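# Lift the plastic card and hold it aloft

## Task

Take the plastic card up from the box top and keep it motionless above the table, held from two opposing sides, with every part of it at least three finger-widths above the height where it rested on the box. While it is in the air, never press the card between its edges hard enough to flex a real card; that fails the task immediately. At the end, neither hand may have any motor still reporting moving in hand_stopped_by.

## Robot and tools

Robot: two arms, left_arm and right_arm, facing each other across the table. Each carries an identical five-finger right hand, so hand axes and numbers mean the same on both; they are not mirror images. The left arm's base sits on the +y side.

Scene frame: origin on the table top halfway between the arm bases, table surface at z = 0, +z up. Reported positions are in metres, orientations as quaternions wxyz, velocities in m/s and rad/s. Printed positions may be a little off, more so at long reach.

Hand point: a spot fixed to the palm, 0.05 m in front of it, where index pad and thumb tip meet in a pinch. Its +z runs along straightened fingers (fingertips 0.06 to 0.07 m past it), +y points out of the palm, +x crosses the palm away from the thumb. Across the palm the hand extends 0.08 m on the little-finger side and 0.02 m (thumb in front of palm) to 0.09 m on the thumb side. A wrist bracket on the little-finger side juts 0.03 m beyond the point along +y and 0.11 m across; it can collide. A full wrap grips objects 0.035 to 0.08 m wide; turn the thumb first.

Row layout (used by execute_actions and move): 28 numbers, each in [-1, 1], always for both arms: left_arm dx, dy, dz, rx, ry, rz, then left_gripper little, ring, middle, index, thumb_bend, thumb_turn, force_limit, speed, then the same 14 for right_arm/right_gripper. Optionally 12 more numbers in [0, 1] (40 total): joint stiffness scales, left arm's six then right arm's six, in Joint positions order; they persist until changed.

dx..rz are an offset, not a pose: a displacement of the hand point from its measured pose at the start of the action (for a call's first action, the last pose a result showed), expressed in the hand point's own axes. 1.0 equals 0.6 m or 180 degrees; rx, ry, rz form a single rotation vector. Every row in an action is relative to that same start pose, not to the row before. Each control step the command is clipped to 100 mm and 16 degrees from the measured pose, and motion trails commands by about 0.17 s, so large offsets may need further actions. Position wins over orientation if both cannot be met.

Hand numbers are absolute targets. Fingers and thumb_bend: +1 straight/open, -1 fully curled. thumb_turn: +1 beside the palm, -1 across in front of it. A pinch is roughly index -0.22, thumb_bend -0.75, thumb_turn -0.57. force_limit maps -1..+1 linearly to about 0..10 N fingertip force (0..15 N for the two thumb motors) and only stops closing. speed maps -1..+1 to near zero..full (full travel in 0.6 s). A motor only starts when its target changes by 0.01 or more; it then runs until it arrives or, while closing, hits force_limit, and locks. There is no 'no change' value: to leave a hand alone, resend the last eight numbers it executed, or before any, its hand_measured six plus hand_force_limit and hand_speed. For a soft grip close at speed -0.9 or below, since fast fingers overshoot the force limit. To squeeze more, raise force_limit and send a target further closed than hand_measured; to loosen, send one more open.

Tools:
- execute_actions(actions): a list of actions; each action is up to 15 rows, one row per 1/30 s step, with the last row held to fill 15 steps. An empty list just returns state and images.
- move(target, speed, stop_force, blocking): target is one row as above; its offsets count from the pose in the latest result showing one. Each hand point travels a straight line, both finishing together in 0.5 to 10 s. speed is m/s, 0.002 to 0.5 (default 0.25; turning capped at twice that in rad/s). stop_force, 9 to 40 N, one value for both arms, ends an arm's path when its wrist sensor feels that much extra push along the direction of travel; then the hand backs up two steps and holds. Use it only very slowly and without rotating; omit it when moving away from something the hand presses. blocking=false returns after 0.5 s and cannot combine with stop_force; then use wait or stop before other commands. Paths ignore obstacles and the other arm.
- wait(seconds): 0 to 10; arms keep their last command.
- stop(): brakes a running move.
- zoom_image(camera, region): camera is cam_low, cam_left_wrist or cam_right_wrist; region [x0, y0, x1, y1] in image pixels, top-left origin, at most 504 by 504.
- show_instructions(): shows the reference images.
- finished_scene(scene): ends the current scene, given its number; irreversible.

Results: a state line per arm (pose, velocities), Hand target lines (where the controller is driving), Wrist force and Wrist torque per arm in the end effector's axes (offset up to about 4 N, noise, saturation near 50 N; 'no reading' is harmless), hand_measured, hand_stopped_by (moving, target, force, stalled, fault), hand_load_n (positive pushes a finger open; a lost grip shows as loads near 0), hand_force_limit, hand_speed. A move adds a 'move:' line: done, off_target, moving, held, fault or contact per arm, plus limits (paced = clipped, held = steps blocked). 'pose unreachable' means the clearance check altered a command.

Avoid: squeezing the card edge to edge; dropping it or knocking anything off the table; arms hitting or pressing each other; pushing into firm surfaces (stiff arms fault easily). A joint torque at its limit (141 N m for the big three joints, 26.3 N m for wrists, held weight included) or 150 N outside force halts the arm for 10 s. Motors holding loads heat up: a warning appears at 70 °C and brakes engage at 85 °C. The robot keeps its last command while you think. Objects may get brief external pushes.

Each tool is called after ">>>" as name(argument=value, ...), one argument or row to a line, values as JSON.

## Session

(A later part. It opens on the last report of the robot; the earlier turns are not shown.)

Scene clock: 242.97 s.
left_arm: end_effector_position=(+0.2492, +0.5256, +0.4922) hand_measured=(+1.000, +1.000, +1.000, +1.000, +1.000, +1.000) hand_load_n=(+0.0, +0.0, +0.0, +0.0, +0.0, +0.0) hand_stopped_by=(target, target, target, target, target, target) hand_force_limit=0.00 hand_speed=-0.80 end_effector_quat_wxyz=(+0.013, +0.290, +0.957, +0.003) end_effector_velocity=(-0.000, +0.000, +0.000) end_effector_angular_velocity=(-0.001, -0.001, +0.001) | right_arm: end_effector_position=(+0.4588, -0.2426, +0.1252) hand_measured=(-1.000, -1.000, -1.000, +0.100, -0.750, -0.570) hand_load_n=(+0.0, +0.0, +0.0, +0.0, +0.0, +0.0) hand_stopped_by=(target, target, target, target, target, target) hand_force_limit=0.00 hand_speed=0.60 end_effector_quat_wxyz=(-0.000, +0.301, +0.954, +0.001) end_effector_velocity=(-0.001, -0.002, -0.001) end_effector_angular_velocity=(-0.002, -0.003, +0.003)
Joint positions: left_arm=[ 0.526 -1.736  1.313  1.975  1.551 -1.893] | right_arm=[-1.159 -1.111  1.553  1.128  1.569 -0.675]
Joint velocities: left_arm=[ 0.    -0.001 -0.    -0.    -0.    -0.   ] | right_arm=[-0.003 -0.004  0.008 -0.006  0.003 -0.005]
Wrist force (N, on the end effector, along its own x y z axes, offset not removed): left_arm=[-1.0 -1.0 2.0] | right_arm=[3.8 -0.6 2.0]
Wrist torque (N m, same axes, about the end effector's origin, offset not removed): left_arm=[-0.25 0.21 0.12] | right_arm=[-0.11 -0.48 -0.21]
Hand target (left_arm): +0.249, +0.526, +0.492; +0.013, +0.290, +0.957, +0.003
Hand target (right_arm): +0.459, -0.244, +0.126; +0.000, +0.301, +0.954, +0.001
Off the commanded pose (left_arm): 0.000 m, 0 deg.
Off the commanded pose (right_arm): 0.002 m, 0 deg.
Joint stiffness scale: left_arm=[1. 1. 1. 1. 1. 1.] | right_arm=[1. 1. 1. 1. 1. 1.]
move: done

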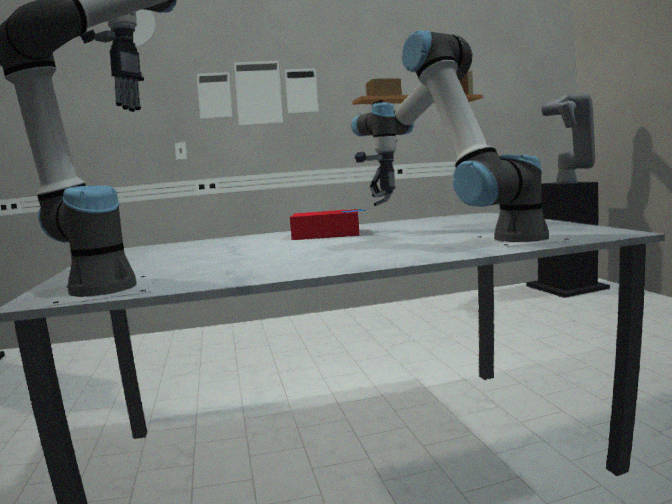

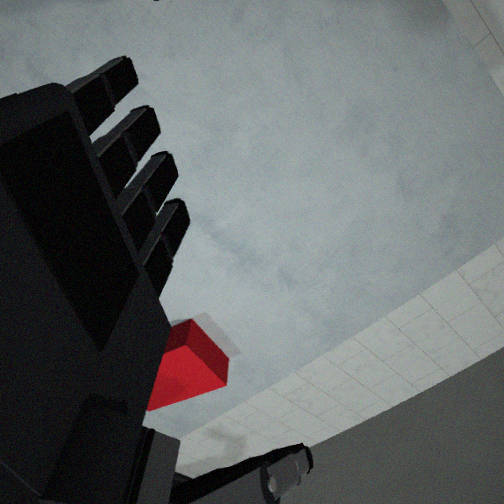

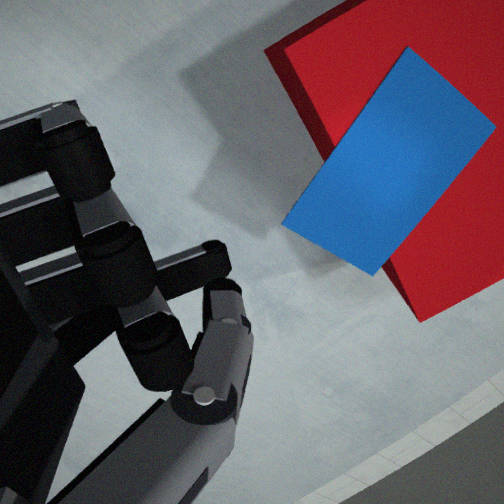

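>>> zoom_image(
  camera="cam_right_wrist",
  region=[150, 150, 420, 420],
)

>>> zoom_image(
  camera="cam_low",
  region=[320, 140, 420, 250],
)

Region (150, 150, 420, 420) of cam_right_wrist's 504x504 image, scaled by 1.867, with more detail than that image has.

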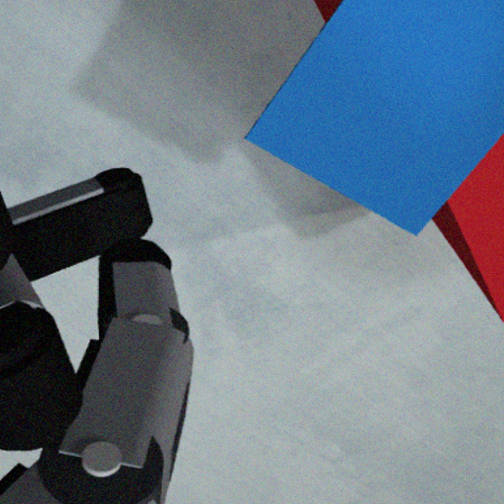

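Region (320, 140, 420, 250) of cam_low's 672x504 image, scaled by 4.582, with more detail than that image has; it fills the left 458 columns of this view, and the rest is white.

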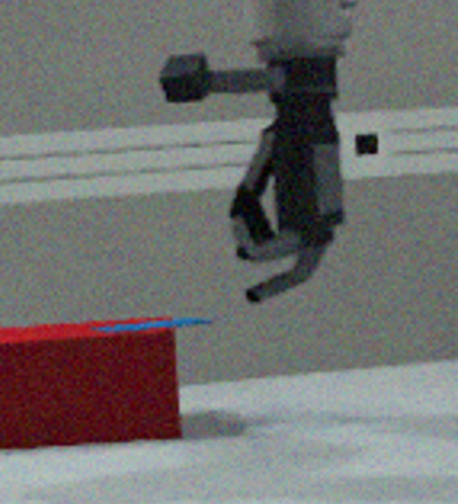

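>>> move(
  target=[0,0,0,0,0,0,1,1,1,1,1,1,0.0,-0.8, -0.005,0.018,0.0592,0,0,0,-1,-1,-1,0.1,-0.75,-0.57,0.0,0.6],
  speed=0.1,
)

>>> zoom_image(
  camera="cam_low",
  region=[330, 160, 410, 245],
)

>>> zoom_image(
  camera="cam_right_wrist",
  region=[150, 150, 420, 420],
)

Scene clock: 280.53 s.
left_arm: end_effector_position=(+0.2492, +0.5256, +0.4922) hand_measured=(+1.000, +1.000, +1.000, +1.000, +1.000, +1.000) hand_load_n=(+0.0, +0.0, +0.0, +0.0, +0.0, +0.0) hand_stopped_by=(target, target, target, target, target, target) hand_force_limit=0.00 hand_speed=-0.80 end_effector_quat_wxyz=(+0.013, +0.290, +0.957, +0.003) end_effector_velocity=(+0.000, +0.000, -0.000) end_effector_angular_velocity=(+0.002, -0.000, +0.001) | right_arm: end_effector_position=(+0.4680, -0.2365, +0.0914) hand_measured=(-1.000, -1.000, -1.000, +0.100, -0.750, -0.570) hand_load_n=(+0.0, +0.0, +0.0, +0.0, +0.0, +0.0) hand_stopped_by=(target, target, target, target, target, target) hand_force_limit=0.00 hand_speed=0.60 end_effector_quat_wxyz=(+0.000, +0.301, +0.954, +0.001) end_effector_velocity=(+0.001, +0.002, -0.002) end_effector_angular_velocity=(+0.001, -0.005, +0.001)
Joint positions: left_arm=[ 0.526 -1.736  1.313  1.975  1.551 -1.893] | right_arm=[-1.152 -1.051  1.556  1.064  1.569 -0.666]
Joint velocities: left_arm=[-0.     0.001  0.     0.    -0.001 -0.001] | right_arm=[ 0.003  0.002  0.001 -0.008  0.001  0.002]
Wrist force (N, on the end effector, along its own x y z axes, offset not removed): left_arm=[0.9 0.9 -2.2] | right_arm=[3.7 -0.5 -0.4]
Wrist torque (N m, same axes, about the end effector's origin, offset not removed): left_arm=[0.14 0.02 0.29] | right_arm=[0.10 -0.45 -0.02]
Hand target (left_arm): +0.249, +0.526, +0.492; +0.013, +0.290, +0.957, +0.003
Hand target (right_arm): +0.468, -0.235, +0.090; -0.000, +0.301, +0.954, +0.001
Off the commanded pose (left_arm): 0.000 m, 0 deg.
Off the commanded pose (right_arm): 0.002 m, 0 deg.
Joint stiffness scale: left_arm=[1. 1. 1. 1. 1. 1.] | right_arm=[1. 1. 1. 1. 1. 1.]
move: done

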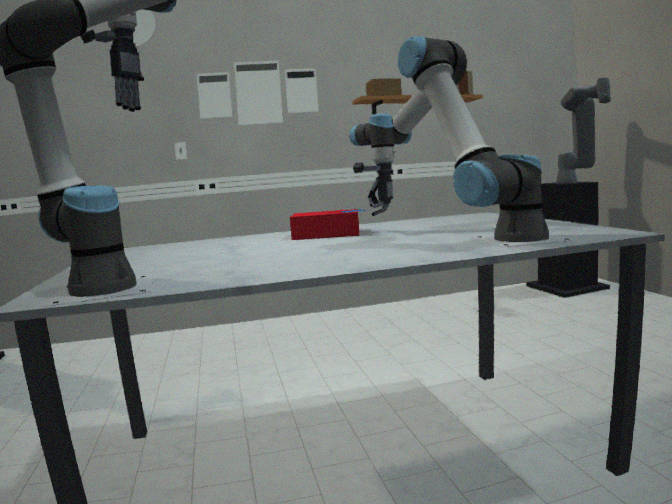

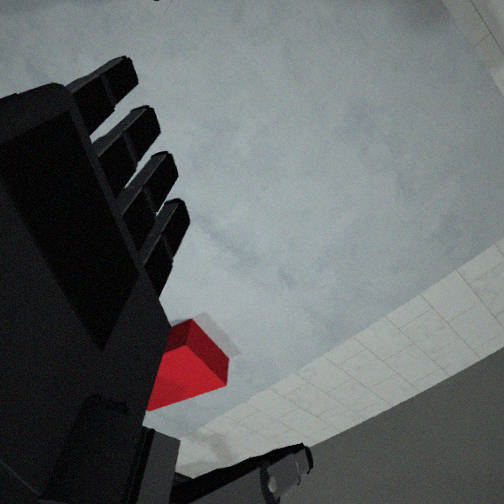

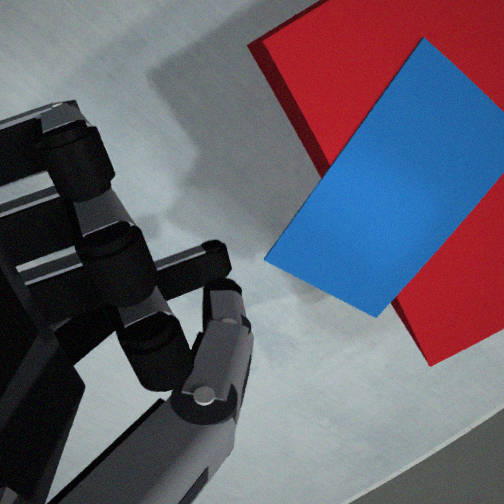

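Region (330, 160, 410, 245) of cam_low's 672x504 image, scaled by 5.929, with more detail than that image has; it fills the left 474 columns of this view, and the rest is white.

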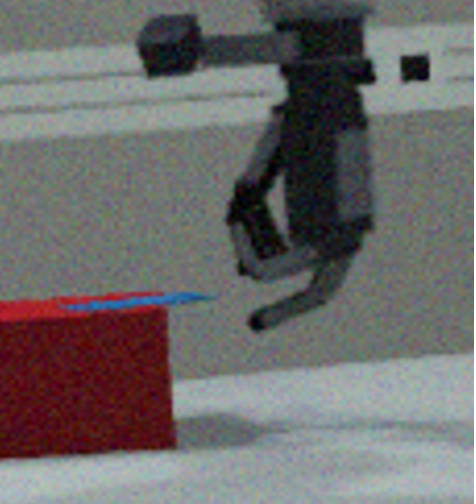

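Region (150, 150, 420, 420) of cam_right_wrist's 504x504 image, scaled by 1.867, with more detail than that image has.

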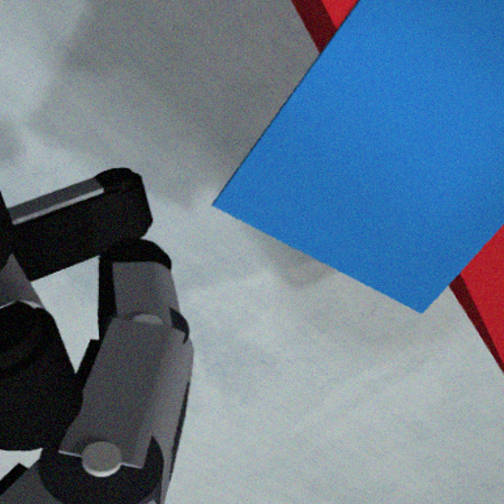

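>>> move(
  target=[0,0,0,0,0,0,1,1,1,1,1,1,0.0,-0.8, 0,0.066,0.005,0,0,0,-1,-1,-1,0.1,-0.75,-0.57,0.0,0.6],
  speed=0.08,
)

>>> zoom_image(
  camera="cam_low",
  region=[330, 160, 410, 245],
)

>>> zoom_image(
  camera="cam_right_wrist",
  region=[100, 150, 370, 420],
)

Scene clock: 288.10 s.
left_arm: end_effector_position=(+0.2492, +0.5256, +0.4922) hand_measured=(+1.000, +1.000, +1.000, +1.000, +1.000, +1.000) hand_load_n=(+0.0, +0.0, +0.0, +0.0, +0.0, +0.0) hand_stopped_by=(target, target, target, target, target, target) hand_force_limit=0.00 hand_speed=-0.80 end_effector_quat_wxyz=(+0.013, +0.290, +0.957, +0.003) end_effector_velocity=(+0.000, +0.000, -0.000) end_effector_angular_velocity=(+0.001, -0.001, -0.000) | right_arm: end_effector_position=(+0.4907, -0.2055, +0.0890) hand_measured=(-1.000, -1.000, -1.000, +0.100, -0.750, -0.570) hand_load_n=(+0.0, +0.0, +0.0, +0.0, +0.0, +0.0) hand_stopped_by=(target, target, target, target, target, target) hand_force_limit=0.00 hand_speed=0.60 end_effector_quat_wxyz=(+0.001, +0.302, +0.953, +0.002) end_effector_velocity=(+0.001, +0.003, +0.002) end_effector_angular_velocity=(+0.001, +0.002, -0.002)
Joint positions: left_arm=[ 0.526 -1.736  1.313  1.975  1.551 -1.893] | right_arm=[-1.104 -0.97   1.43   1.108  1.569 -0.618]
Joint velocities: left_arm=[-0.    -0.     0.001  0.    -0.001  0.   ] | right_arm=[ 0.004  0.004 -0.011  0.009 -0.002  0.005]
Wrist force (N, on the end effector, along its own x y z axes, offset not removed): left_arm=[-0.6 0.5 -2.2] | right_arm=[-0.7 0.4 0.0]
Wrist torque (N m, same axes, about the end effector's origin, offset not removed): left_arm=[0.09 0.08 0.08] | right_arm=[0.22 0.26 -0.32]
Hand target (left_arm): +0.249, +0.526, +0.492; +0.013, +0.290, +0.957, +0.003
Hand target (right_arm): +0.491, -0.204, +0.088; +0.000, +0.301, +0.954, +0.001
Off the commanded pose (left_arm): 0.000 m, 0 deg.
Off the commanded pose (right_arm): 0.001 m, 0 deg.
Joint stiffness scale: left_arm=[1. 1. 1. 1. 1. 1.] | right_arm=[1. 1. 1. 1. 1. 1.]
move: done

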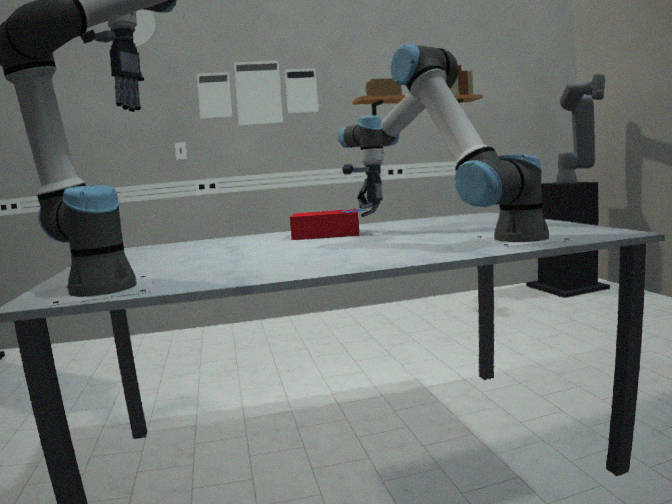

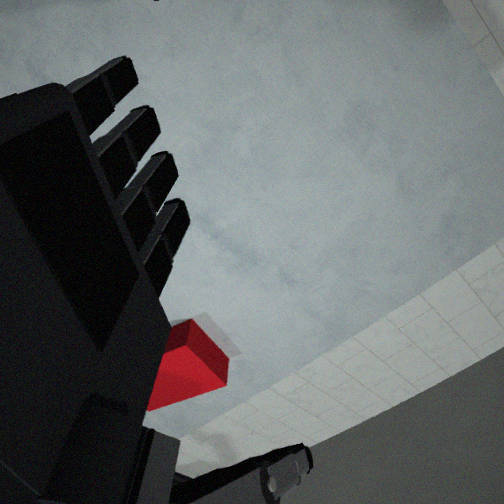

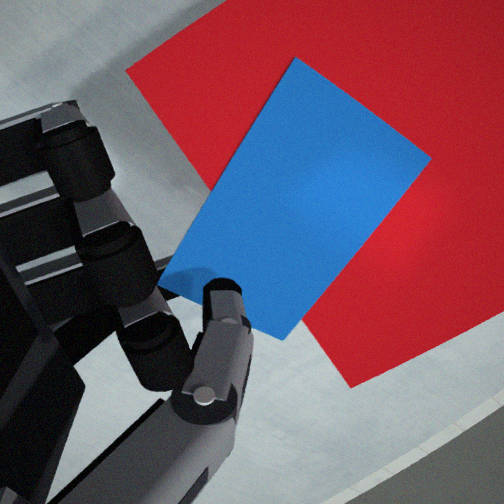

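Region (330, 160, 410, 245) of cam_low's 672x504 image, scaled by 5.929, with more detail than that image has; it fills the left 474 columns of this view, and the rest is white.

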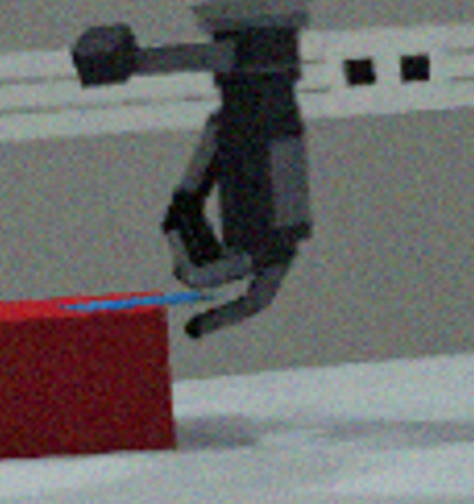

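Region (100, 150, 370, 420) of cam_right_wrist's 504x504 image, scaled by 1.867, with more detail than that image has.

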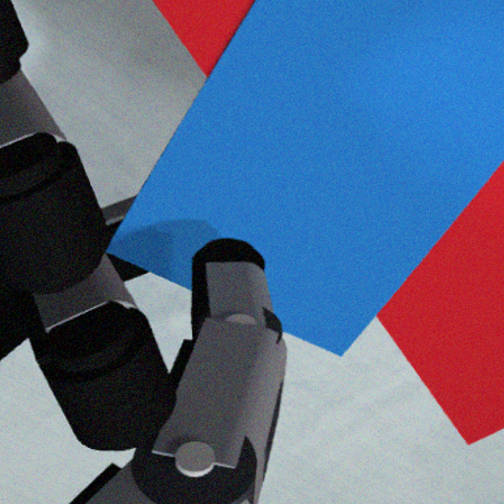

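>>> move(
  target=[0,0,0,0,0,0,1,1,1,1,1,1,0.0,-0.8, 0,0.001,0.0092,0,0,0,-1,-1,-1,-0.4,-0.75,-0.57,0.0,-0.85],
  speed=0.03,
)

>>> zoom_image(
  camera="cam_low",
  region=[330, 160, 410, 245],
)

Scene clock: 298.37 s.
left_arm: end_effector_position=(+0.2492, +0.5256, +0.4922) hand_measured=(+1.000, +1.000, +1.000, +1.000, +1.000, +1.000) hand_load_n=(+0.0, +0.0, +0.0, +0.0, +0.0, +0.0) hand_stopped_by=(target, target, target, target, target, target) hand_force_limit=0.00 hand_speed=-0.80 end_effector_quat_wxyz=(+0.013, +0.290, +0.957, +0.003) end_effector_velocity=(+0.000, +0.000, +0.000) end_effector_angular_velocity=(+0.000, -0.001, -0.001) | right_arm: end_effector_position=(+0.4921, -0.2048, +0.0855) hand_measured=(-1.000, -1.000, -1.000, -0.222, -0.750, -0.570) hand_load_n=(+0.0, +0.0, +0.0, +8.0, +0.5, +0.0) hand_stopped_by=(target, target, target, force, target, target) hand_force_limit=0.00 hand_speed=-0.85 end_effector_quat_wxyz=(+0.002, +0.302, +0.953, +0.003) end_effector_velocity=(+0.000, -0.001, +0.000) end_effector_angular_velocity=(-0.002, -0.001, -0.000)
Joint positions: left_arm=[ 0.526 -1.736  1.313  1.975  1.551 -1.893] | right_arm=[-1.104 -0.966  1.431  1.098  1.569 -0.617]
Joint velocities: left_arm=[-0.    -0.    -0.    -0.    -0.001  0.   ] | right_arm=[-0.     0.    -0.     0.     0.003 -0.001]
Wrist force (N, on the end effector, along its own x y z axes, offset not removed): left_arm=[0.8 2.0 -0.2] | right_arm=[3.1 1.7 -1.7]
Wrist torque (N m, same axes, about the end effector's origin, offset not removed): left_arm=[0.30 0.01 0.20] | right_arm=[0.59 -0.44 -0.02]
Hand target (left_arm): +0.249, +0.526, +0.492; +0.013, +0.290, +0.957, +0.003
Hand target (right_arm): +0.491, -0.205, +0.083; +0.001, +0.302, +0.953, +0.002
Off the commanded pose (left_arm): 0.000 m, 0 deg.
Off the commanded pose (right_arm): 0.002 m, 0 deg.
Joint stiffness scale: left_arm=[1. 1. 1. 1. 1. 1.] | right_arm=[1. 1. 1. 1. 1. 1.]
move: done

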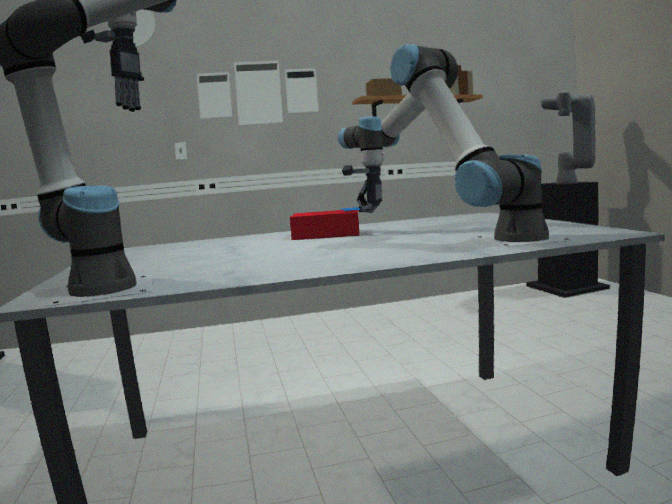

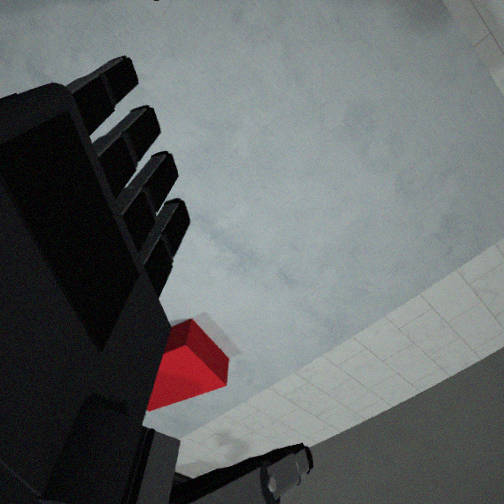

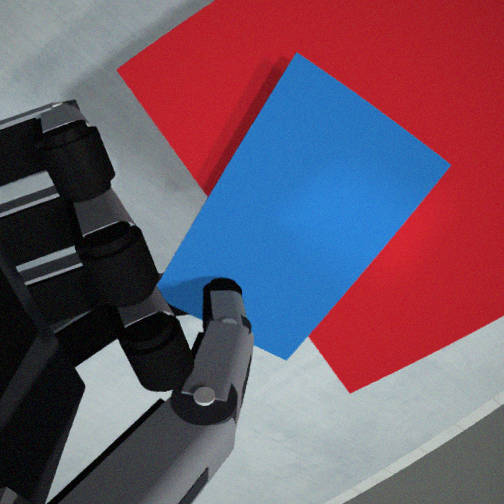

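Region (330, 160, 410, 245) of cam_low's 672x504 image, scaled by 5.929, with more detail than that image has; it fills the left 474 columns of this view, and the rest is white.

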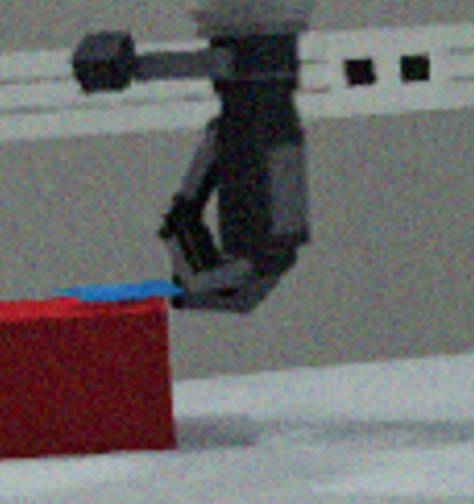

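>>> move(
  target=[0,0,0,0,0,0,1,1,1,1,1,1,0.0,-0.8, 0,-0.06,-0.19,0,0,0,-1,-1,-1,-0.4,-0.75,-0.57,0.0,-0.85],
  speed=0.15,
)

>>> zoom_image(
  camera="cam_low",
  region=[300, 110, 430, 250],
)

Scene clock: 302.83 s.
left_arm: end_effector_position=(+0.2492, +0.5256, +0.4922) hand_measured=(+1.000, +1.000, +1.000, +1.000, +1.000, +1.000) hand_load_n=(+0.0, +0.0, +0.0, +0.0, +0.0, +0.0) hand_stopped_by=(target, target, target, target, target, target) hand_force_limit=0.00 hand_speed=-0.80 end_effector_quat_wxyz=(+0.013, +0.290, +0.957, +0.003) end_effector_velocity=(+0.000, +0.000, +0.000) end_effector_angular_velocity=(+0.000, -0.001, +0.000) | right_arm: end_effector_position=(+0.4697, -0.2338, +0.1968) hand_measured=(-1.000, -1.000, -1.000, -0.222, -0.750, -0.570) hand_load_n=(+0.0, +0.0, +0.0, +8.0, +0.5, +0.0) hand_stopped_by=(target, target, target, force, target, target) hand_force_limit=0.00 hand_speed=-0.85 end_effector_quat_wxyz=(+0.001, +0.301, +0.953, +0.002) end_effector_velocity=(-0.002, -0.001, +0.001) end_effector_angular_velocity=(-0.003, +0.010, +0.002)
Joint positions: left_arm=[ 0.526 -1.736  1.313  1.975  1.551 -1.893] | right_arm=[-1.147 -1.139  1.4    1.306  1.569 -0.661]
Joint velocities: left_arm=[-0.    -0.     0.     0.    -0.001 -0.001] | right_arm=[-0.001 -0.001 -0.002  0.013 -0.    -0.003]
Wrist force (N, on the end effector, along its own x y z axes, offset not removed): left_arm=[2.2 -1.0 1.5] | right_arm=[2.9 -2.8 0.5]
Wrist torque (N m, same axes, about the end effector's origin, offset not removed): left_arm=[-0.30 -0.31 0.25] | right_arm=[-0.32 -0.31 -0.16]
Hand target (left_arm): +0.249, +0.526, +0.492; +0.013, +0.290, +0.957, +0.003
Hand target (right_arm): +0.470, -0.235, +0.199; +0.002, +0.302, +0.953, +0.003
Off the commanded pose (left_arm): 0.000 m, 0 deg.
Off the commanded pose (right_arm): 0.003 m, 0 deg.
Joint stiffness scale: left_arm=[1. 1. 1. 1. 1. 1.] | right_arm=[1. 1. 1. 1. 1. 1.]
move: done

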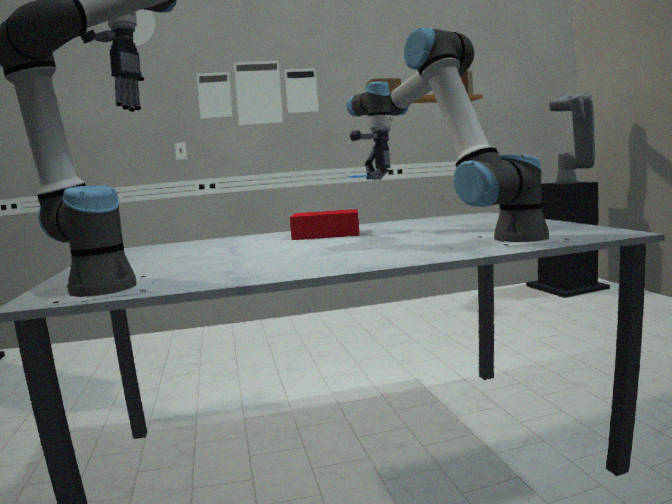

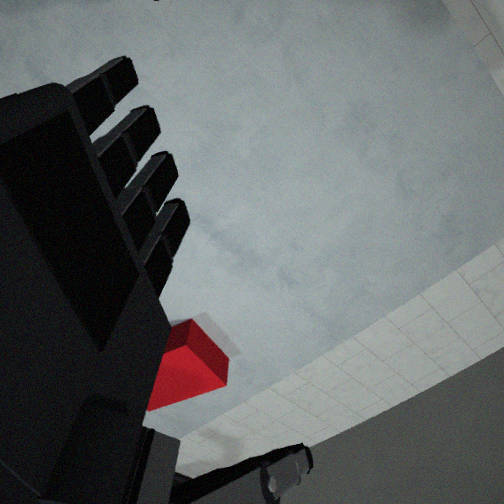

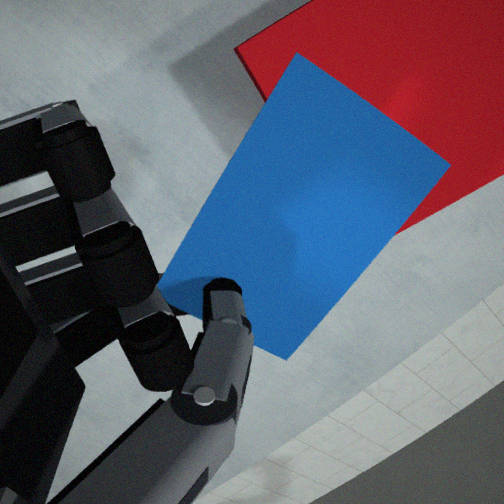

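Region (300, 110, 430, 250) of cam_low's 672x504 image, scaled by 3.600, with more detail than that image has; it fills the left 468 columns of this view, and the rest is white.

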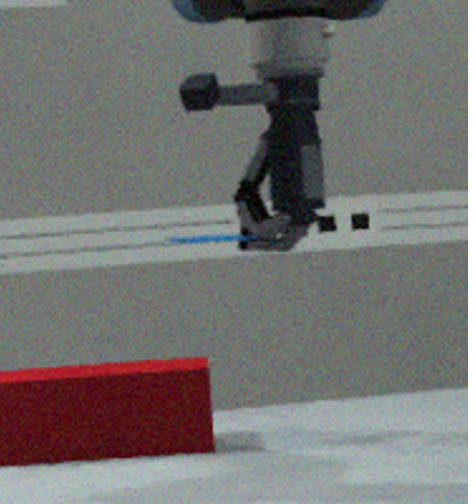

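The card is held level about 11 cm above the box top. I'll check the state once more before finishing.

>>> execute_actions(
  actions=[],
)

Scene clock: 303.90 s.
left_arm: end_effector_position=(+0.2492, +0.5256, +0.4922) hand_measured=(+1.000, +1.000, +1.000, +1.000, +1.000, +1.000) hand_load_n=(+0.0, +0.0, +0.0, +0.0, +0.0, +0.0) hand_stopped_by=(target, target, target, target, target, target) hand_force_limit=0.00 hand_speed=-0.80 end_effector_quat_wxyz=(+0.013, +0.290, +0.957, +0.003) end_effector_velocity=(-0.000, -0.000, -0.000) end_effector_angular_velocity=(-0.000, +0.000, -0.000) | right_arm: end_effector_position=(+0.4694, -0.2340, +0.1972) hand_measured=(-1.000, -1.000, -1.000, -0.222, -0.750, -0.570) hand_load_n=(+0.0, +0.0, +0.0, +8.0, +0.5, +0.0) hand_stopped_by=(target, target, target, force, target, target) hand_force_limit=0.00 hand_speed=-0.85 end_effector_quat_wxyz=(+0.001, +0.301, +0.954, +0.002) end_effector_velocity=(+0.000, -0.000, +0.000) end_effector_angular_velocity=(+0.000, -0.001, -0.000)
Joint positions: left_arm=[ 0.526 -1.736  1.313  1.975  1.551 -1.893] | right_arm=[-1.147 -1.139  1.4    1.307  1.569 -0.662]
Joint velocities: left_arm=[ 0.  0. -0. -0.  0.  0.] | right_arm=[-0.     0.    -0.001 -0.    -0.    -0.   ]
Wrist force (N, on the end effector, along its own x y z axes, offset not removed): left_arm=[3.1 1.6 1.6] | right_arm=[1.3 -0.2 -0.9]
Wrist torque (N m, same axes, about the end effector's origin, offset not removed): left_arm=[0.09 -0.50 0.27] | right_arm=[0.08 -0.05 -0.07]
Hand target (left_arm): +0.249, +0.526, +0.492; +0.013, +0.290, +0.957, +0.003
Hand target (right_arm): +0.470, -0.235, +0.199; +0.002, +0.302, +0.953, +0.003
Off the commanded pose (left_arm): 0.000 m, 0 deg.
Off the commanded pose (right_arm): 0.003 m, 0 deg.
Joint stiffness scale: left_arm=[1. 1. 1. 1. 1. 1.] | right_arm=[1. 1. 1. 1. 1. 1.]

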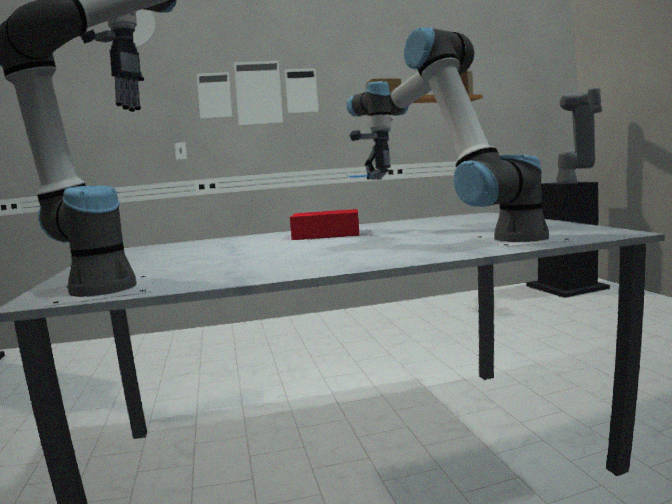

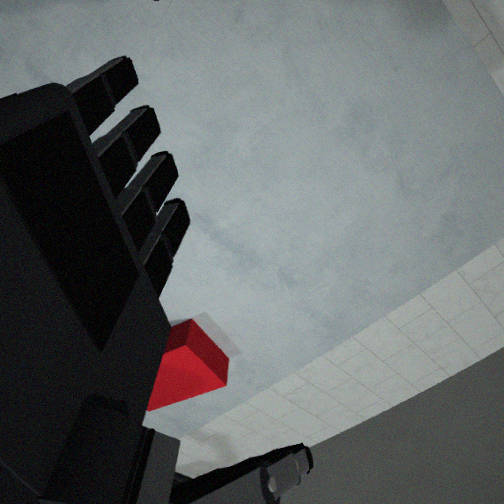

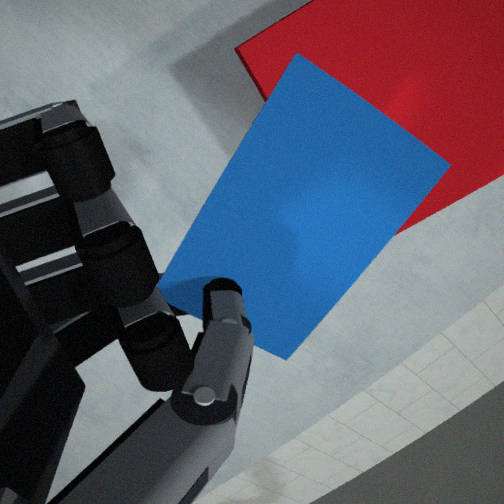

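>>> finished_scene(
  scene=2,
)

The scene is finished: the task was done.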